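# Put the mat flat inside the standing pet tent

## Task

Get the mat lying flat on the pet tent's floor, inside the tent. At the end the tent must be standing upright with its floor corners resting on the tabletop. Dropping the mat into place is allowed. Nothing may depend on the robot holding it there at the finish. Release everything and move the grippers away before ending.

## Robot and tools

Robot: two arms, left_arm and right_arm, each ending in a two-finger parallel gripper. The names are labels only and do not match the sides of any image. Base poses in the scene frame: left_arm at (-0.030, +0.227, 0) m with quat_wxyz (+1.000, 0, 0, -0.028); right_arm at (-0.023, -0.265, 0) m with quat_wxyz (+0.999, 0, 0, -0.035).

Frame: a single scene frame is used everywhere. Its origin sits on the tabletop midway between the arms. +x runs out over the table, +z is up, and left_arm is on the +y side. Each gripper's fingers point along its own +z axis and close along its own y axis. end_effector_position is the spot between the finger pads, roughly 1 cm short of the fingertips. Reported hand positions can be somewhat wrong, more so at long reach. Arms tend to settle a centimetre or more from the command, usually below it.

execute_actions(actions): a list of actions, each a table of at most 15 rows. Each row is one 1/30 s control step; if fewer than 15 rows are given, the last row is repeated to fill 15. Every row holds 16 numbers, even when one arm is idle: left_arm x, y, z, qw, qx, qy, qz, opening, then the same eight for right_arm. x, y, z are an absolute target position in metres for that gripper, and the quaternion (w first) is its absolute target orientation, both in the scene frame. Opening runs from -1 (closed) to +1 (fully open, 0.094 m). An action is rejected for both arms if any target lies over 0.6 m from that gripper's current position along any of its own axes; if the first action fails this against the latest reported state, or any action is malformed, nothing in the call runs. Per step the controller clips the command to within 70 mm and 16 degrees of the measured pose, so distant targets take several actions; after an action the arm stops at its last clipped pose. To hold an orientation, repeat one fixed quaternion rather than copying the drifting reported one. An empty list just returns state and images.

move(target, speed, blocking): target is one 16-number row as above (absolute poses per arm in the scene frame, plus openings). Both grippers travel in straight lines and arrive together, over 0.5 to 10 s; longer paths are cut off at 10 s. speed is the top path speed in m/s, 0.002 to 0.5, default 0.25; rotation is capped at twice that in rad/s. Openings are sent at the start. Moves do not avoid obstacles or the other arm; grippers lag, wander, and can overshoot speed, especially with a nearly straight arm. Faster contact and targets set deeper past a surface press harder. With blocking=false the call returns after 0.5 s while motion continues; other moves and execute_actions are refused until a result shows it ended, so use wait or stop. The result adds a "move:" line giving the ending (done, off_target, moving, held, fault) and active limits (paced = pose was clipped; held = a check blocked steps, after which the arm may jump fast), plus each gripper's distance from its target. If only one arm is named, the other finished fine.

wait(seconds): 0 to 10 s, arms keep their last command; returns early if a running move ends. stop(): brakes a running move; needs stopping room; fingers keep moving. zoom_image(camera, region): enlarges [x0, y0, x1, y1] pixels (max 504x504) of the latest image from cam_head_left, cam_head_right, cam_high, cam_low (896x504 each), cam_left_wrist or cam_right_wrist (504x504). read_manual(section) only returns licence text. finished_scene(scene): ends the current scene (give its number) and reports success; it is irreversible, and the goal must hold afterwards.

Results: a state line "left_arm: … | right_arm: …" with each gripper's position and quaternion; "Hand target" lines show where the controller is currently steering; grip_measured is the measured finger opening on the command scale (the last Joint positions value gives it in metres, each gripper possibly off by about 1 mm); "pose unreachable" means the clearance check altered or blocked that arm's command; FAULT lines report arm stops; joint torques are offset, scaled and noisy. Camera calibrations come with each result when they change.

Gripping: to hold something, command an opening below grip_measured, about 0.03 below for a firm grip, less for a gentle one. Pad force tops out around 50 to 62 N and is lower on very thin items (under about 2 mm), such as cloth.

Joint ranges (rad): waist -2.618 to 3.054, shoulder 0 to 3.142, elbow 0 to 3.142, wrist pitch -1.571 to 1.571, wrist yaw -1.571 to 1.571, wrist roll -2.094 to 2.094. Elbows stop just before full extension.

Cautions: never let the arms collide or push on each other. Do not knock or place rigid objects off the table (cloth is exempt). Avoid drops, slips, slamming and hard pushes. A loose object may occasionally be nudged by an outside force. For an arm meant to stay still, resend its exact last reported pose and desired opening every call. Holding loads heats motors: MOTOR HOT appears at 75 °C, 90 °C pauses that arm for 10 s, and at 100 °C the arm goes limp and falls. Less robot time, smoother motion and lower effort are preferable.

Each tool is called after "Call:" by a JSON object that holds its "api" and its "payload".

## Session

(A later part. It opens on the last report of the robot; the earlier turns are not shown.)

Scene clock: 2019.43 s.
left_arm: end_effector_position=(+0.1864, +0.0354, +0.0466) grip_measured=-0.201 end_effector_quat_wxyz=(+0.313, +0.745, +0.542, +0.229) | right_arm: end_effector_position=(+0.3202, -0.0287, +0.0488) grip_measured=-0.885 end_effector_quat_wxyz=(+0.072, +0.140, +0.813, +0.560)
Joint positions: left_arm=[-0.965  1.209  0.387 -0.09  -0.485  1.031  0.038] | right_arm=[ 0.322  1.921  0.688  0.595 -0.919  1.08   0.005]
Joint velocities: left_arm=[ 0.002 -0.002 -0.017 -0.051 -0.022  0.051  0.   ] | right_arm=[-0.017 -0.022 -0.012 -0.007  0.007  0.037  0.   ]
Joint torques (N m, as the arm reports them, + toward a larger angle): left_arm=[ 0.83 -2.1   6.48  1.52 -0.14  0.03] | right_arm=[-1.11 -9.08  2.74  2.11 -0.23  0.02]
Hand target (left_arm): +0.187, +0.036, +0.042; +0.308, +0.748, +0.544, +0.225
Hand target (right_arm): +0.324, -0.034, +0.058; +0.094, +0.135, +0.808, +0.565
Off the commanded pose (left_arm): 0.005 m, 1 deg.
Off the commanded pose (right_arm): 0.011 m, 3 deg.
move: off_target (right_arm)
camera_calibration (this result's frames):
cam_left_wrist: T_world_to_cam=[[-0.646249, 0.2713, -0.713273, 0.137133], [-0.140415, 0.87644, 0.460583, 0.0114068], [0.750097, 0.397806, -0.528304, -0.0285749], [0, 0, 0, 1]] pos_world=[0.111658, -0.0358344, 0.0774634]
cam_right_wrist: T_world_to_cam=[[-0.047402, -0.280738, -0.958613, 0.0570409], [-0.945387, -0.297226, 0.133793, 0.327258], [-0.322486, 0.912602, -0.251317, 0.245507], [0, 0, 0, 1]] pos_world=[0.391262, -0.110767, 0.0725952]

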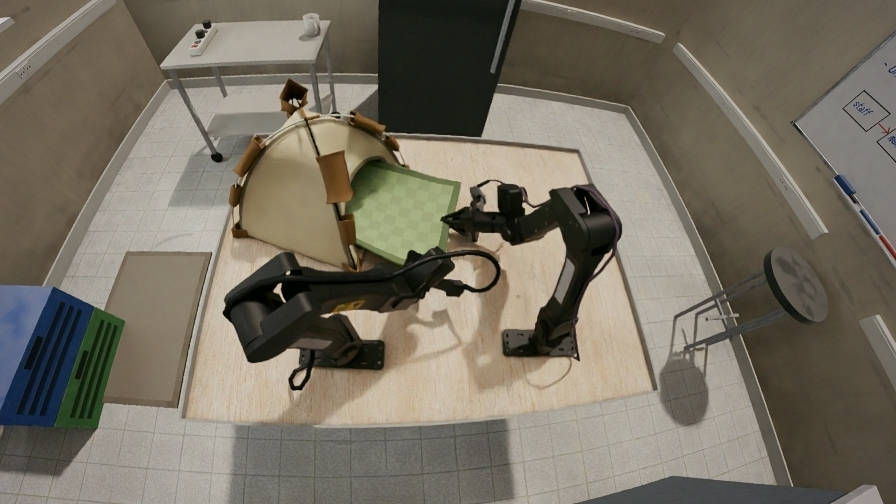

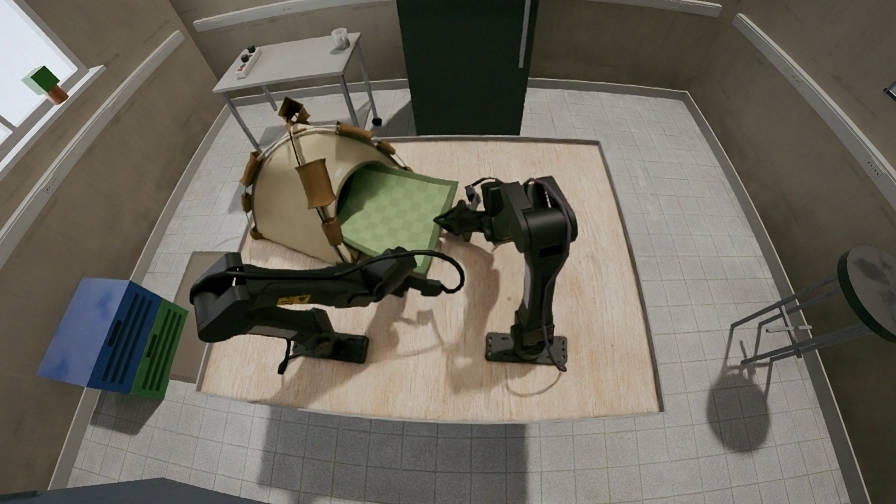

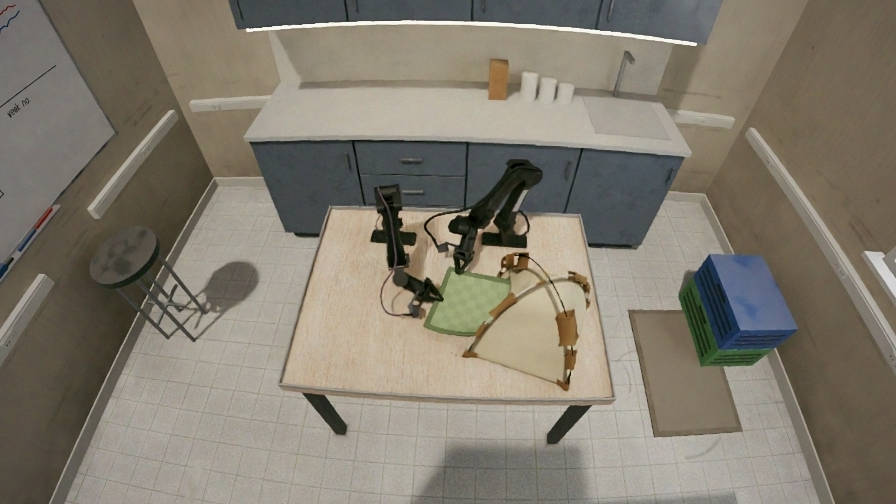

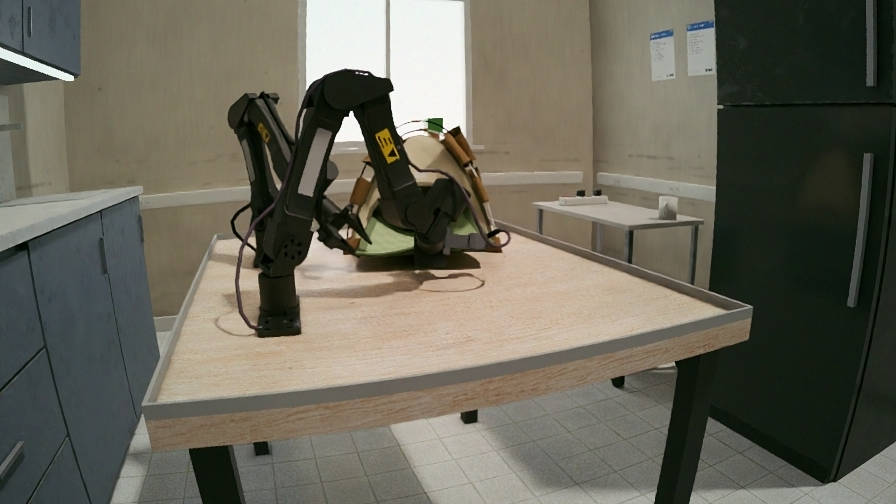

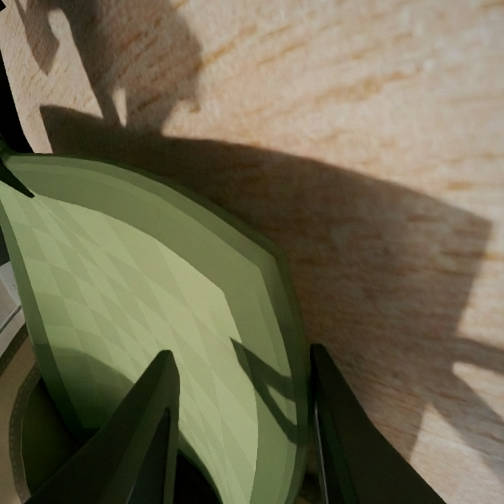

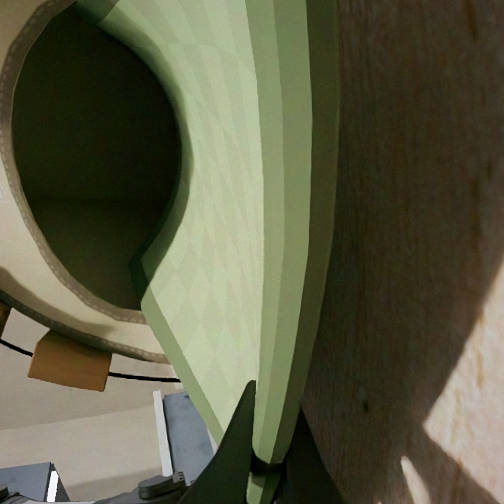

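Call:
{"api": "move", "payload": {"target": [0.204,0.030,0.030,0.3735,0.7176,0.5214,0.2714,-0.2, 0.324,-0.034,0.058,0.0947,0.1352,0.8080,0.5657,-0.915], "speed": 0.05}}

Call:
{"api": "zoom_image", "payload": {"camera": "cam_low", "region": [300, 190, 420, 280]}}

Scene clock: 2028.03 s.
left_arm: end_effector_position=(+0.2054, +0.0222, +0.0409) grip_measured=-0.201 end_effector_quat_wxyz=(+0.388, +0.713, +0.521, +0.263) | right_arm: end_effector_position=(+0.3203, -0.0287, +0.0489) grip_measured=-0.885 end_effector_quat_wxyz=(+0.072, +0.139, +0.813, +0.561)
Joint positions: left_arm=[-0.965  1.355  0.263  0.377 -0.545  1.112  0.038] | right_arm=[ 0.322  1.921  0.688  0.596 -0.919  1.08   0.005]
Joint velocities: left_arm=[ 0.007 -0.022 -0.007 -0.022  0.007 -0.022  0.   ] | right_arm=[ 0.017  0.007 -0.012 -0.007 -0.037  0.066  0.   ]
Joint torques (N m, as the arm reports them, + toward a larger angle): left_arm=[ 0.32 -2.66  3.53  1.8  -0.34  0.01] | right_arm=[-1.07 -9.09  2.72  2.09 -0.24  0.  ]
Hand target (left_arm): +0.203, +0.031, +0.031; +0.373, +0.717, +0.523, +0.271
Hand target (right_arm): +0.324, -0.034, +0.058; +0.094, +0.135, +0.808, +0.565
Off the commanded pose (left_arm): 0.013 m, 2 deg.
Off the commanded pose (right_arm): 0.011 m, 3 deg.
move: off_target (left_arm, right_arm)
camera_calibration (this result's frames):
cam_left_wrist: T_world_to_cam=[[-0.51958, 0.210428, -0.828104, 0.128932], [-0.197255, 0.913475, 0.355885, 0.0433918], [0.83134, 0.348259, -0.433116, -0.060061], [0, 0, 0, 1]] pos_world=[0.125481, -0.0458514, 0.0653134]
cam_right_wrist: T_world_to_cam=[[-0.0466937, -0.280556, -0.958701, 0.0569377], [-0.945485, -0.297252, 0.133038, 0.327392], [-0.3223, 0.91265, -0.251381, 0.245486], [0, 0, 0, 1]] pos_world=[0.391323, -0.110751, 0.0727413]

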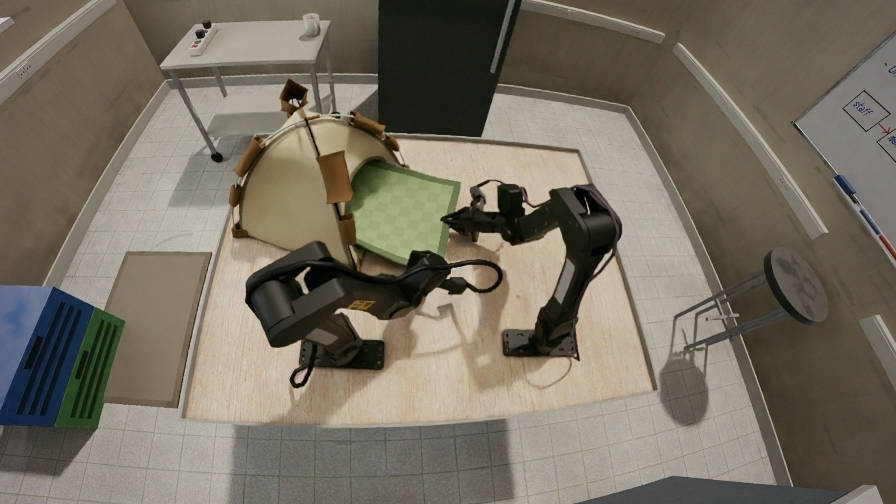

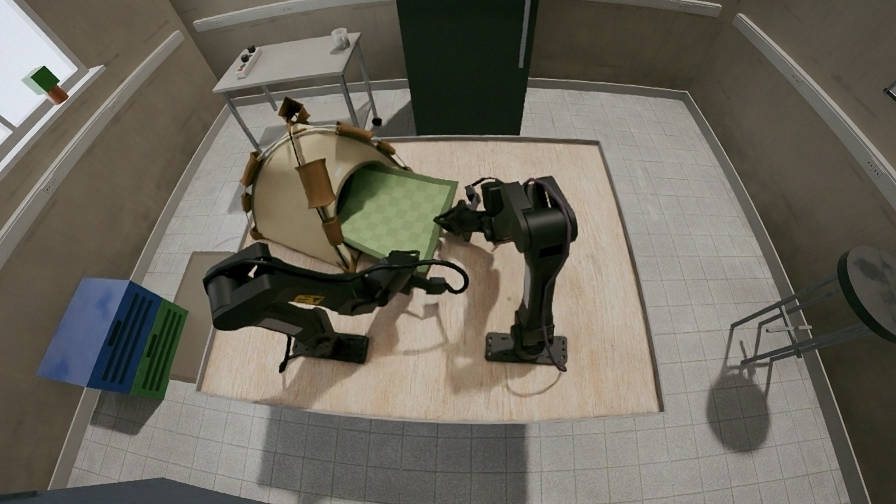

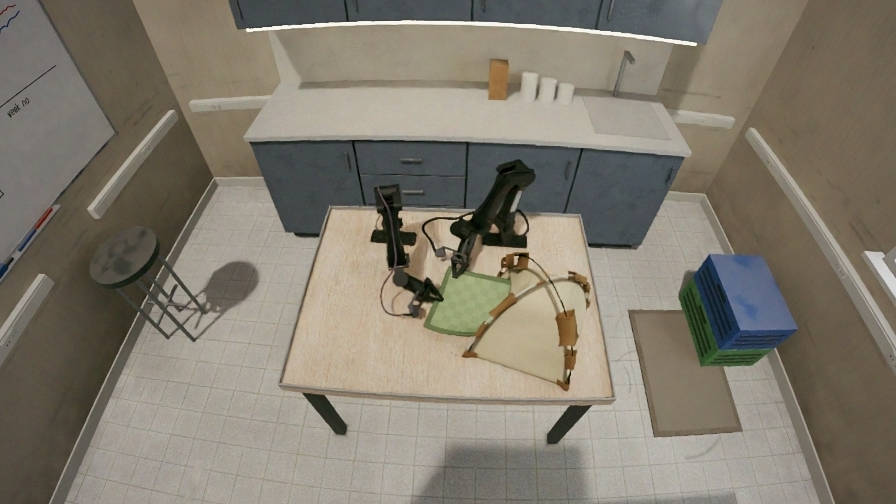

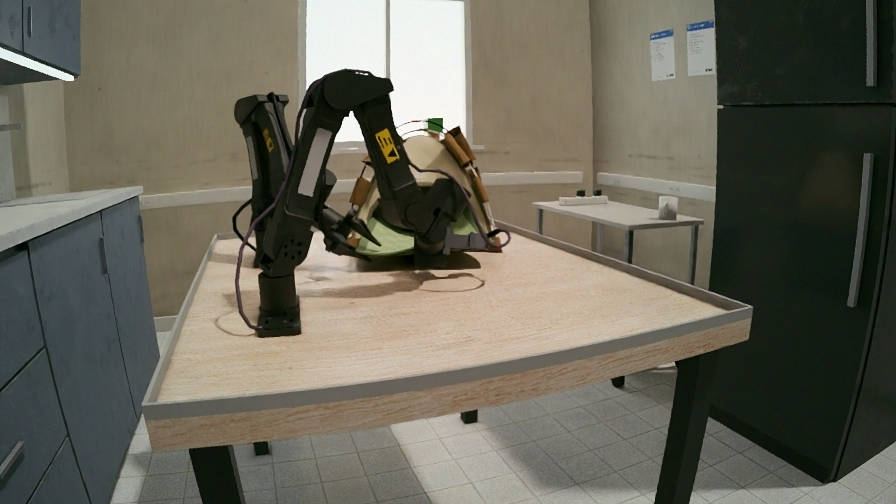

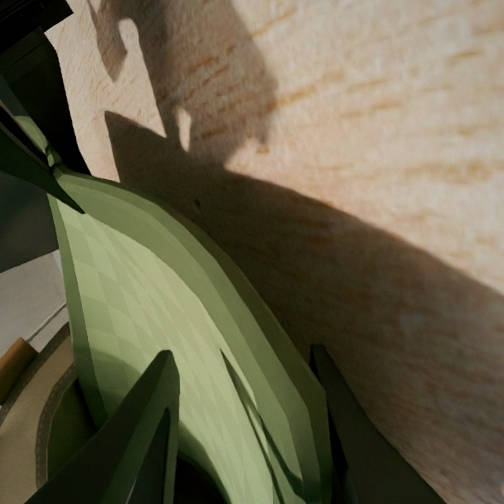

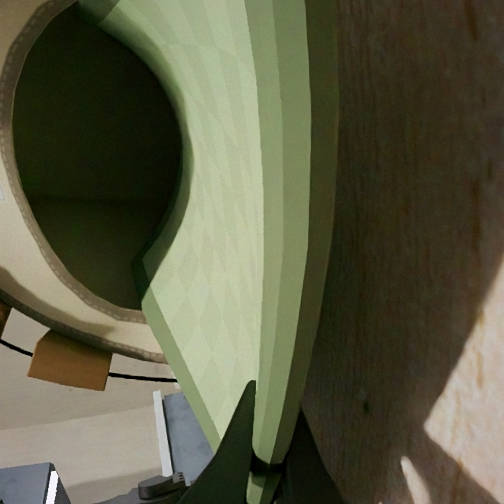

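Region (300, 190, 420, 280) of cam_low's 896x504 image, scaled by 4.200, with more detail than that image has; it fills the top 378 rows of this view, and the rest is white.

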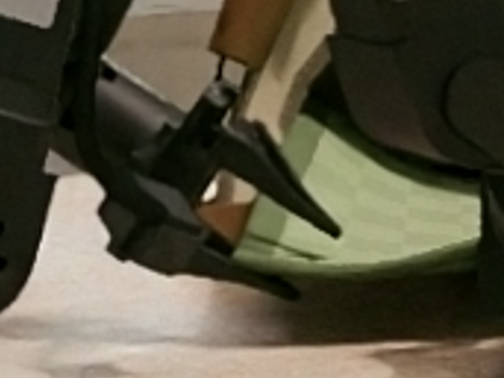

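Call:
{"api": "execute_actions", "payload": {"actions": [[[0.206,0.029,0.032,0.3735,0.7176,0.5214,0.2714,-0.3, 0.324,-0.034,0.058,0.0947,0.1352,0.8080,0.5657,-0.915],[0.206,0.029,0.032,0.3735,0.7176,0.5214,0.2714,-0.35, 0.324,-0.034,0.058,0.0947,0.1352,0.8080,0.5657,-0.915],[0.207,0.029,0.032,0.3735,0.7176,0.5214,0.2714,-0.4, 0.324,-0.034,0.058,0.0947,0.1352,0.8080,0.5657,-0.915],[0.207,0.029,0.032,0.3735,0.7176,0.5214,0.2714,-0.45, 0.324,-0.034,0.058,0.0947,0.1352,0.8080,0.5657,-0.915],[0.208,0.029,0.032,0.3735,0.7176,0.5214,0.2714,-0.5, 0.324,-0.034,0.058,0.0947,0.1352,0.8080,0.5657,-0.915],[0.208,0.029,0.032,0.3735,0.7176,0.5214,0.2714,-0.55, 0.324,-0.034,0.058,0.0947,0.1352,0.8080,0.5657,-0.915],[0.208,0.029,0.032,0.3735,0.7176,0.5214,0.2714,-0.6, 0.324,-0.034,0.058,0.0947,0.1352,0.8080,0.5657,-0.915],[0.208,0.029,0.032,0.3735,0.7176,0.5214,0.2714,-0.65, 0.324,-0.034,0.058,0.0947,0.1352,0.8080,0.5657,-0.915],[0.208,0.029,0.032,0.3735,0.7176,0.5214,0.2714,-0.7, 0.324,-0.034,0.058,0.0947,0.1352,0.8080,0.5657,-0.915],[0.208,0.029,0.032,0.3735,0.7176,0.5214,0.2714,-0.74, 0.324,-0.034,0.058,0.0947,0.1352,0.8080,0.5657,-0.915],[0.208,0.029,0.032,0.3735,0.7176,0.5214,0.2714,-0.78, 0.324,-0.034,0.058,0.0947,0.1352,0.8080,0.5657,-0.915],[0.208,0.029,0.032,0.3735,0.7176,0.5214,0.2714,-0.82, 0.324,-0.034,0.058,0.0947,0.1352,0.8080,0.5657,-0.915],[0.208,0.029,0.032,0.3735,0.7176,0.5214,0.2714,-0.85, 0.324,-0.034,0.058,0.0947,0.1352,0.8080,0.5657,-0.915],[0.208,0.029,0.032,0.3735,0.7176,0.5214,0.2714,-0.88, 0.324,-0.034,0.058,0.0947,0.1352,0.8080,0.5657,-0.915],[0.208,0.029,0.032,0.3735,0.7176,0.5214,0.2714,-0.915, 0.324,-0.034,0.058,0.0947,0.1352,0.8080,0.5657,-0.915]],[[0.208,0.029,0.032,0.3735,0.7176,0.5214,0.2714,-0.915, 0.324,-0.034,0.058,0.0947,0.1352,0.8080,0.5657,-0.915]]]}}

Scene clock: 2036.67 s.
left_arm: end_effector_position=(+0.2084, +0.0220, +0.0438) grip_measured=-0.887 end_effector_quat_wxyz=(+0.393, +0.711, +0.519, +0.267) | right_arm: end_effector_position=(+0.3205, -0.0288, +0.0488) grip_measured=-0.885 end_effector_quat_wxyz=(+0.072, +0.140, +0.813, +0.560)
Joint positions: left_arm=[-0.957  1.355  0.263  0.394 -0.545  1.127  0.005] | right_arm=[ 0.322  1.921  0.688  0.596 -0.918  1.08   0.005]
Joint velocities: left_arm=[ 0.002 -0.007 -0.002  0.066 -0.037 -0.007 -0.001] | right_arm=[-0.017 -0.002 -0.012  0.037  0.022  0.037  0.   ]
Joint torques (N m, as the arm reports them, + toward a larger angle): left_arm=[ 0.72 -1.85  4.72  1.68 -0.25  0.04] | right_arm=[-1.06 -9.05  2.73  2.1  -0.23  0.01]
Hand target (left_arm): +0.207, +0.029, +0.033; +0.374, +0.718, +0.521, +0.271
Hand target (right_arm): +0.324, -0.034, +0.058; +0.094, +0.135, +0.808, +0.565
Off the commanded pose (left_arm): 0.014 m, 2 deg.
Off the commanded pose (right_arm): 0.011 m, 3 deg.
camera_calibration (this result's frames):
cam_left_wrist: T_world_to_cam=[[-0.508621, 0.207907, -0.835511, 0.131037], [-0.20205, 0.914486, 0.350557, 0.0442779], [0.836947, 0.347116, -0.42312, -0.0628569], [0, 0, 0, 1]] pos_world=[0.128202, -0.0459163, 0.0673648]
cam_right_wrist: T_world_to_cam=[[-0.0464348, -0.281055, -0.958568, 0.0567812], [-0.94583, -0.296307, 0.132696, 0.327714], [-0.321325, 0.912804, -0.252071, 0.245335], [0, 0, 0, 1]] pos_world=[0.391431, -0.11088, 0.0727841]

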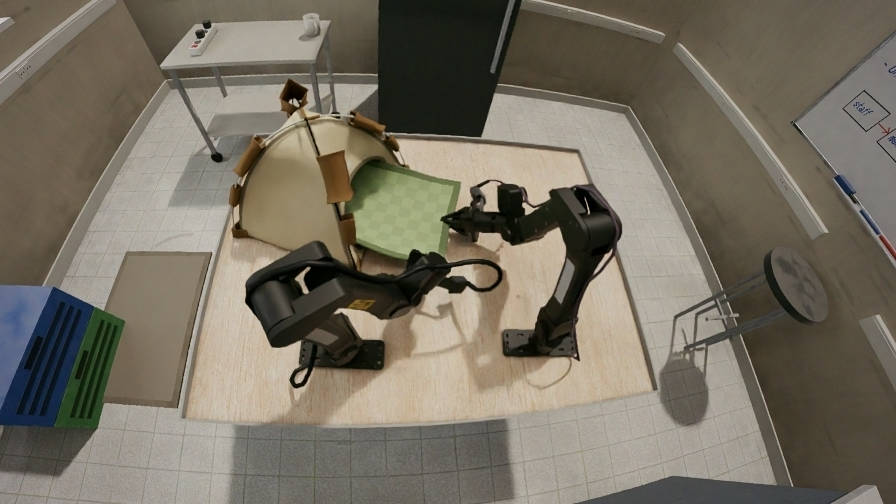

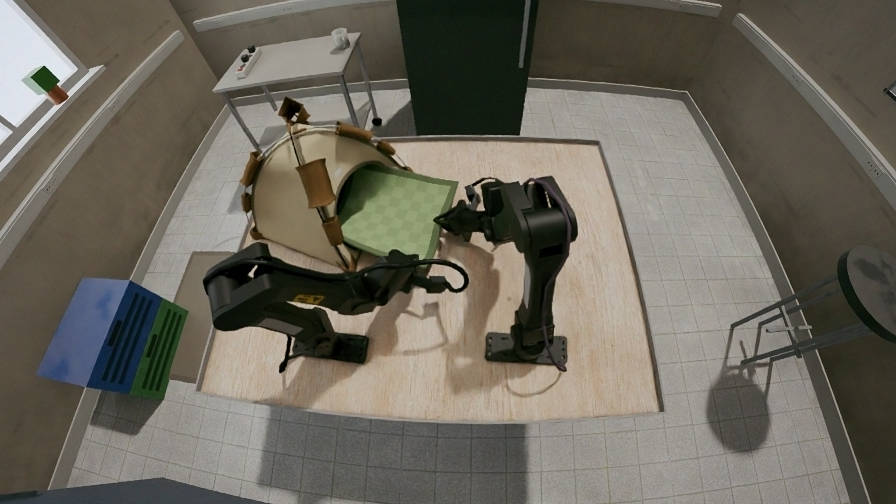

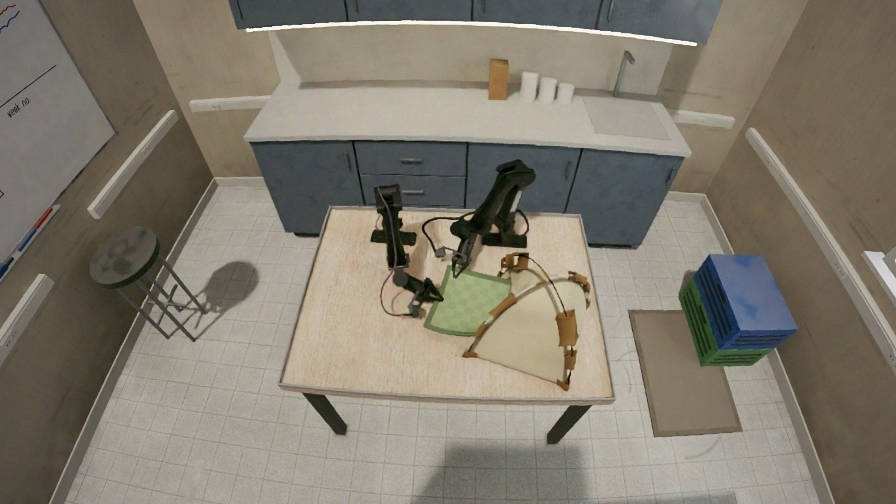

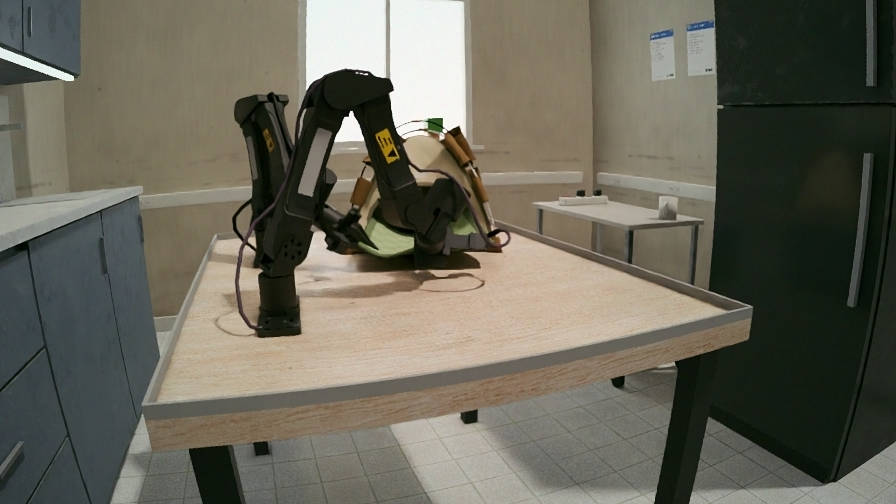

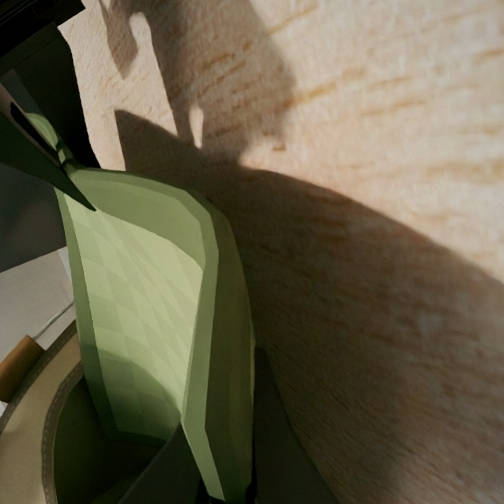

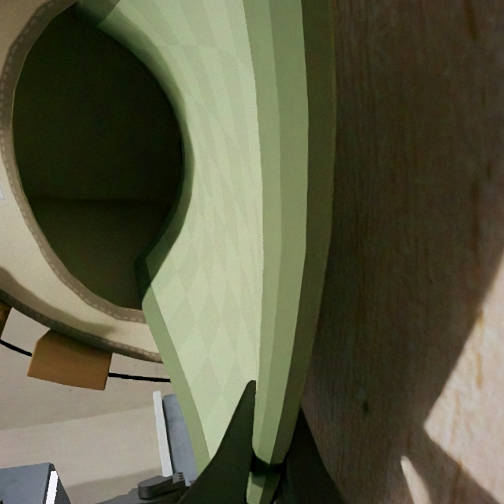

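Call:
{"api": "execute_actions", "payload": {"actions": [[[0.208,0.029,0.032,0.3735,0.7176,0.5214,0.2714,-0.915, 0.324,-0.034,0.058,0.0947,0.1352,0.8080,0.5657,-0.8],[0.208,0.029,0.032,0.3735,0.7176,0.5214,0.2714,-0.915, 0.324,-0.034,0.058,0.0947,0.1352,0.8080,0.5657,-0.75],[0.208,0.029,0.032,0.3735,0.7176,0.5214,0.2714,-0.915, 0.324,-0.034,0.058,0.0947,0.1352,0.8080,0.5657,-0.7],[0.208,0.029,0.032,0.3735,0.7176,0.5214,0.2714,-0.915, 0.324,-0.034,0.058,0.0947,0.1352,0.8080,0.5657,-0.65],[0.208,0.029,0.032,0.3735,0.7176,0.5214,0.2714,-0.915, 0.324,-0.034,0.058,0.0947,0.1352,0.8080,0.5657,-0.6],[0.208,0.029,0.032,0.3735,0.7176,0.5214,0.2714,-0.915, 0.324,-0.034,0.058,0.0947,0.1352,0.8080,0.5657,-0.55]]]}}

Call:
{"api": "move", "payload": {"target": [0.208,0.029,0.032,0.3735,0.7176,0.5214,0.2714,-0.915, 0.424,-0.056,0.058,0.0947,0.1352,0.8080,0.5657,-0.55], "speed": 0.06}}

Scene clock: 2049.93 s.
left_arm: end_effector_position=(+0.2084, +0.0220, +0.0438) grip_measured=-0.887 end_effector_quat_wxyz=(+0.393, +0.711, +0.519, +0.267) | right_arm: end_effector_position=(+0.3218, -0.0293, +0.0485) grip_measured=-0.552 end_effector_quat_wxyz=(+0.076, +0.141, +0.814, +0.559)
Joint positions: left_arm=[-0.957  1.355  0.263  0.394 -0.545  1.128  0.005] | right_arm=[ 0.322  1.921  0.688  0.598 -0.91   1.08   0.021]
Joint velocities: left_arm=[-0.012  0.002 -0.007 -0.066 -0.066 -0.022 -0.001] | right_arm=[ 0.002  0.012  0.007 -0.066 -0.066 -0.051  0.   ]
Joint torques (N m, as the arm reports them, + toward a larger angle): left_arm=[ 0.7  -1.76  4.71  1.68 -0.24  0.03] | right_arm=[-1.08 -9.04  2.71  2.07 -0.3   0.01]
Hand target (left_arm): +0.207, +0.029, +0.033; +0.373, +0.718, +0.521, +0.272
Hand target (right_arm): +0.324, -0.034, +0.058; +0.094, +0.135, +0.808, +0.565
Off the commanded pose (left_arm): 0.014 m, 2 deg.
Off the commanded pose (right_arm): 0.011 m, 2 deg.
camera_calibration (this result's frames):
cam_left_wrist: T_world_to_cam=[[-0.508488, 0.208264, -0.835503, 0.131001], [-0.201896, 0.914423, 0.35081, 0.0442361], [0.837065, 0.347068, -0.422926, -0.0628889], [0, 0, 0, 1]] pos_world=[0.128186, -0.0459065, 0.0673358]
cam_right_wrist: T_world_to_cam=[[-0.0449956, -0.284633, -0.95758, 0.055742], [-0.948165, -0.289675, 0.130657, 0.329902], [-0.314576, 0.913823, -0.256845, 0.244275], [0, 0, 0, 1]] pos_world=[0.392153, -0.111794, 0.0730142]

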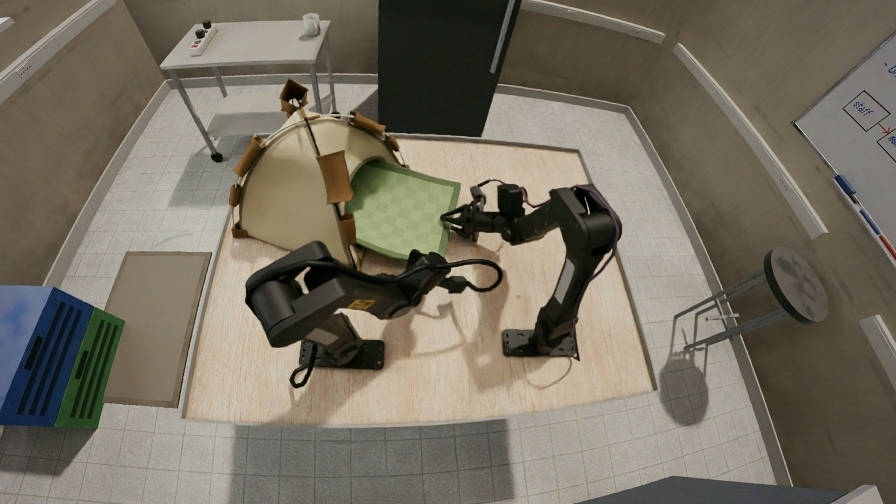

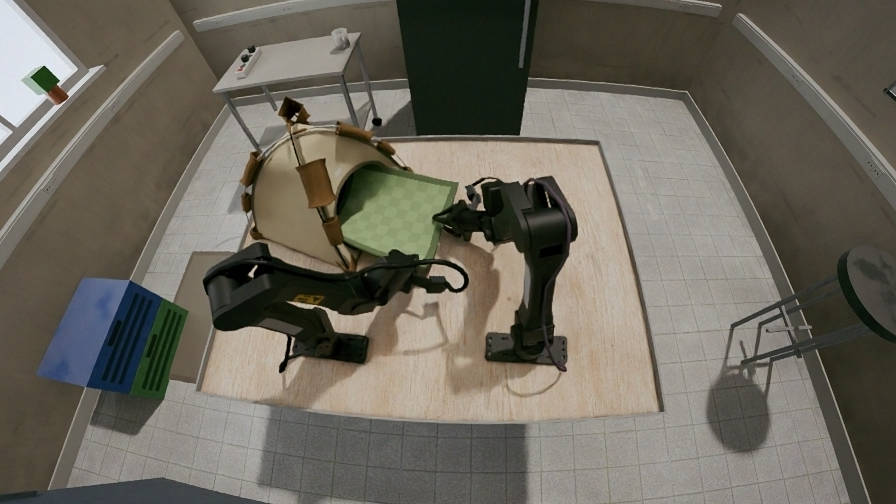

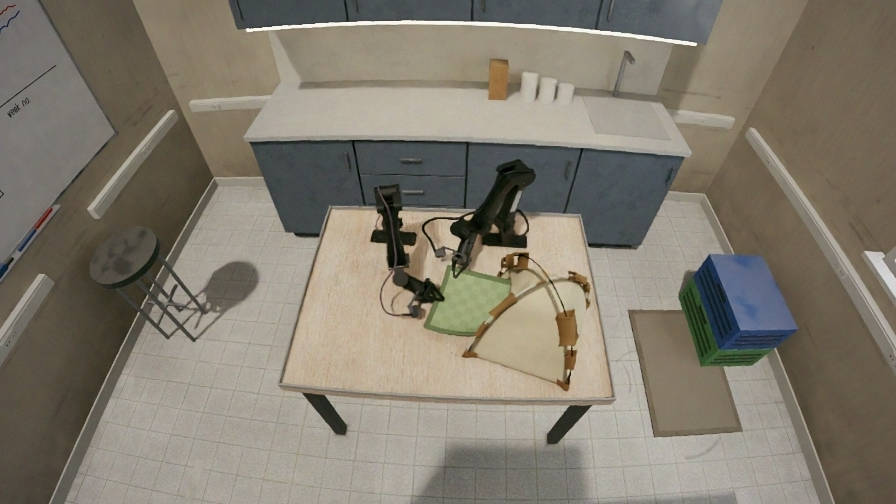

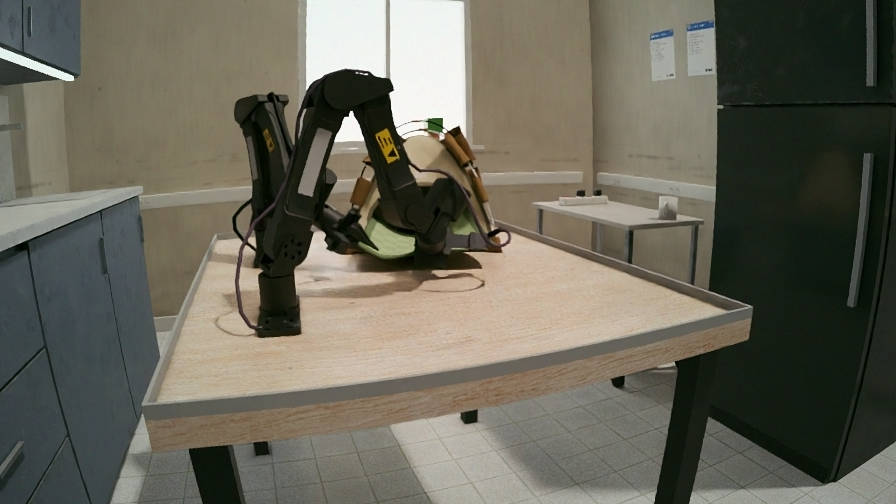

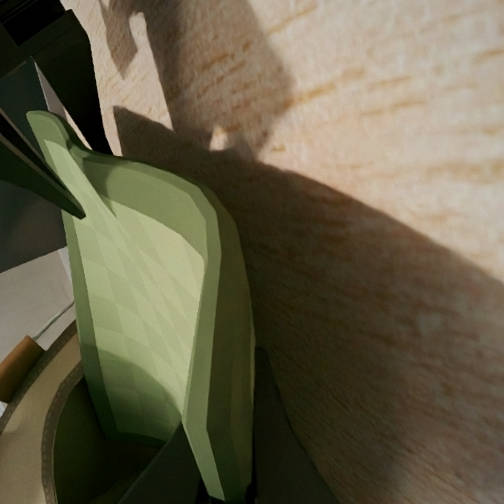

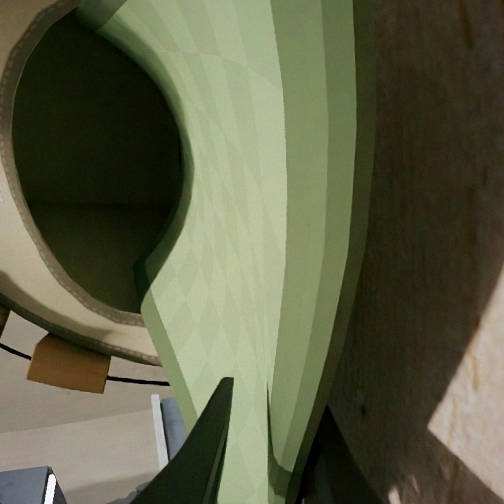

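Scene clock: 2051.97 s.
left_arm: end_effector_position=(+0.2084, +0.0220, +0.0438) grip_measured=-0.887 end_effector_quat_wxyz=(+0.393, +0.711, +0.519, +0.267) | right_arm: end_effector_position=(+0.4165, -0.0520, +0.0507) grip_measured=-0.552 end_effector_quat_wxyz=(+0.087, +0.146, +0.810, +0.561)
Joint positions: left_arm=[-0.957  1.355  0.263  0.394 -0.545  1.128  0.005] | right_arm=[ 0.21   2.135  1.087  0.35  -0.983  0.985  0.021]
Joint velocities: left_arm=[-0.007  0.007 -0.012  0.007  0.066 -0.066  0.   ] | right_arm=[ 0.002 -0.017 -0.002 -0.081  0.007 -0.095  0.001]
Joint torques (N m, as the arm reports them, + toward a larger angle): left_arm=[ 0.74 -1.81  4.69  1.69 -0.24  0.02] | right_arm=[-0.95 -8.95  7.23  1.52 -0.45 -0.14]
Hand target (left_arm): +0.207, +0.029, +0.033; +0.374, +0.718, +0.521, +0.272
Hand target (right_arm): +0.424, -0.055, +0.058; +0.095, +0.136, +0.808, +0.566
Off the commanded pose (left_arm): 0.014 m, 2 deg.
Off the commanded pose (right_arm): 0.011 m, 2 deg.
move: off_target (left_arm, right_arm)
camera_calibration (this result's frames):
cam_left_wrist: T_world_to_cam=[[-0.508488, 0.208264, -0.835503, 0.131001], [-0.201896, 0.914423, 0.35081, 0.0442361], [0.837065, 0.347068, -0.422926, -0.0628889], [0, 0, 0, 1]] pos_world=[0.128186, -0.0459065, 0.0673358]
cam_right_wrist: T_world_to_cam=[[-0.0367567, -0.279792, -0.959357, 0.0525506], [-0.955823, -0.270319, 0.115459, 0.417757], [-0.291636, 0.921219, -0.257496, 0.286226], [0, 0, 0, 1]] pos_world=[0.484707, -0.136046, 0.0758832]

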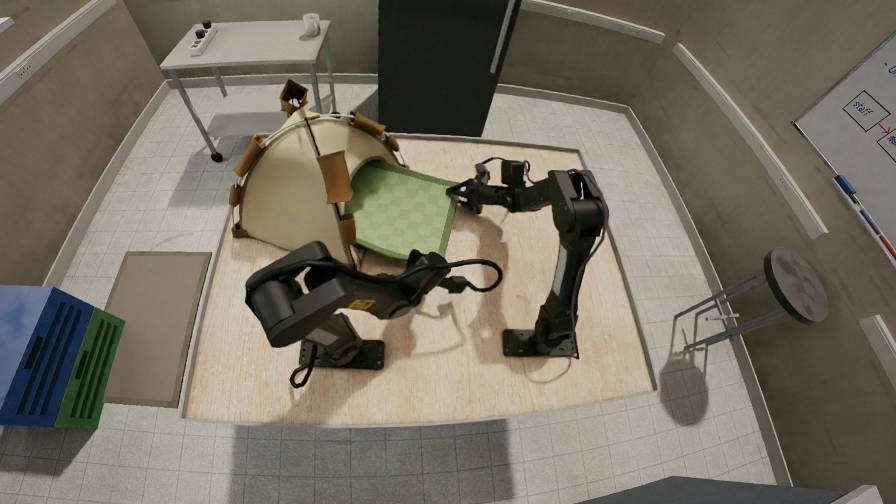

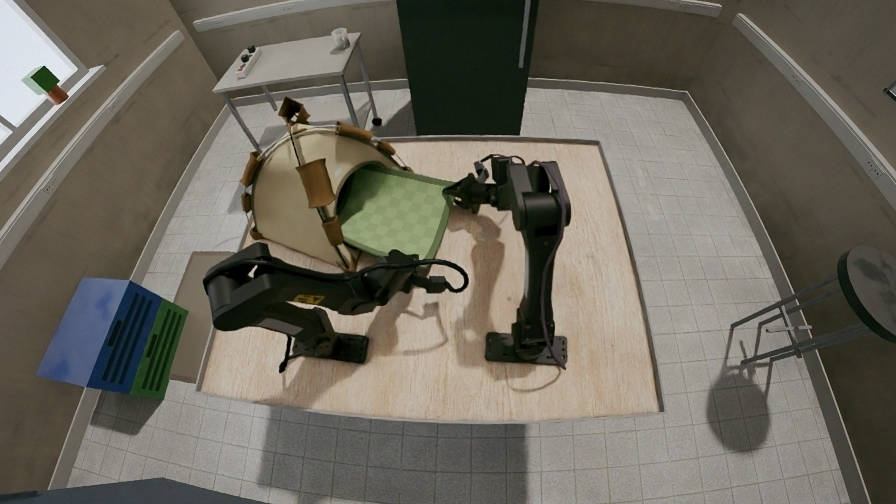

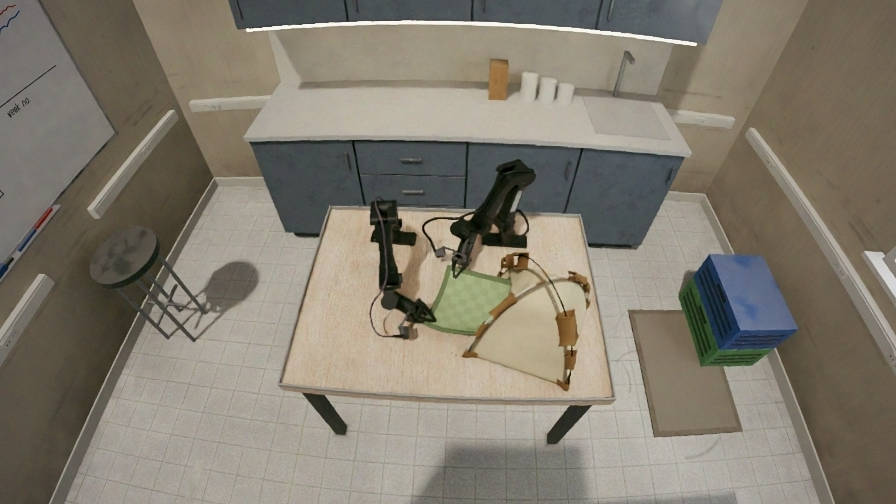

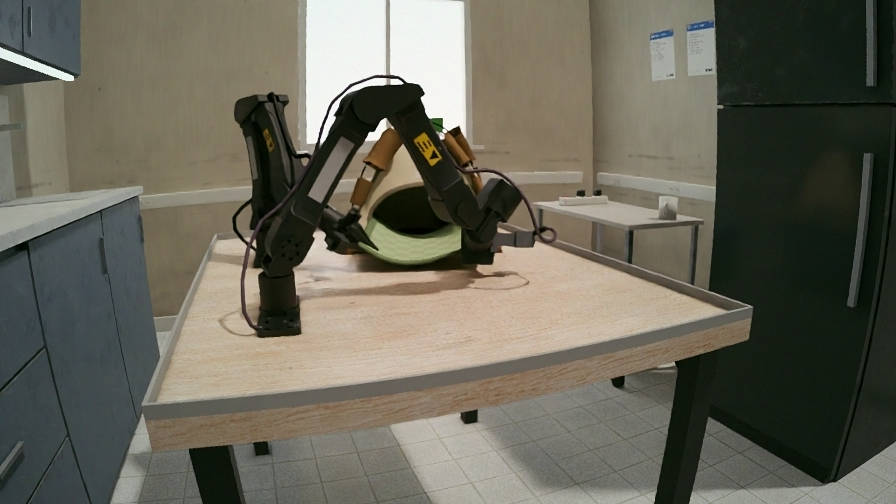

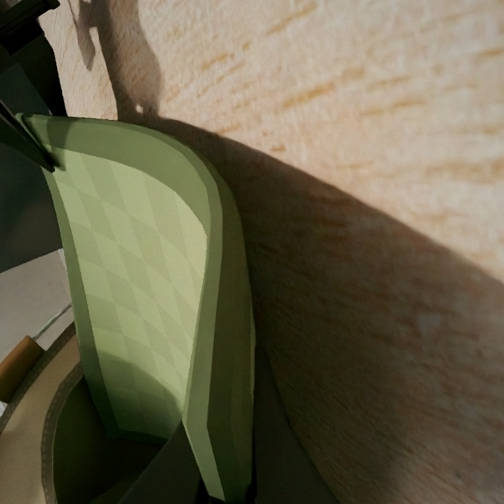

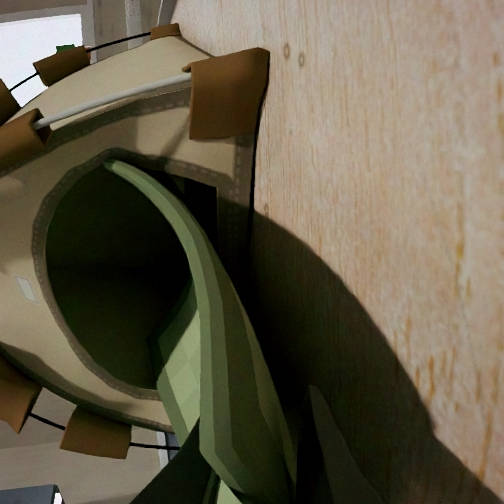

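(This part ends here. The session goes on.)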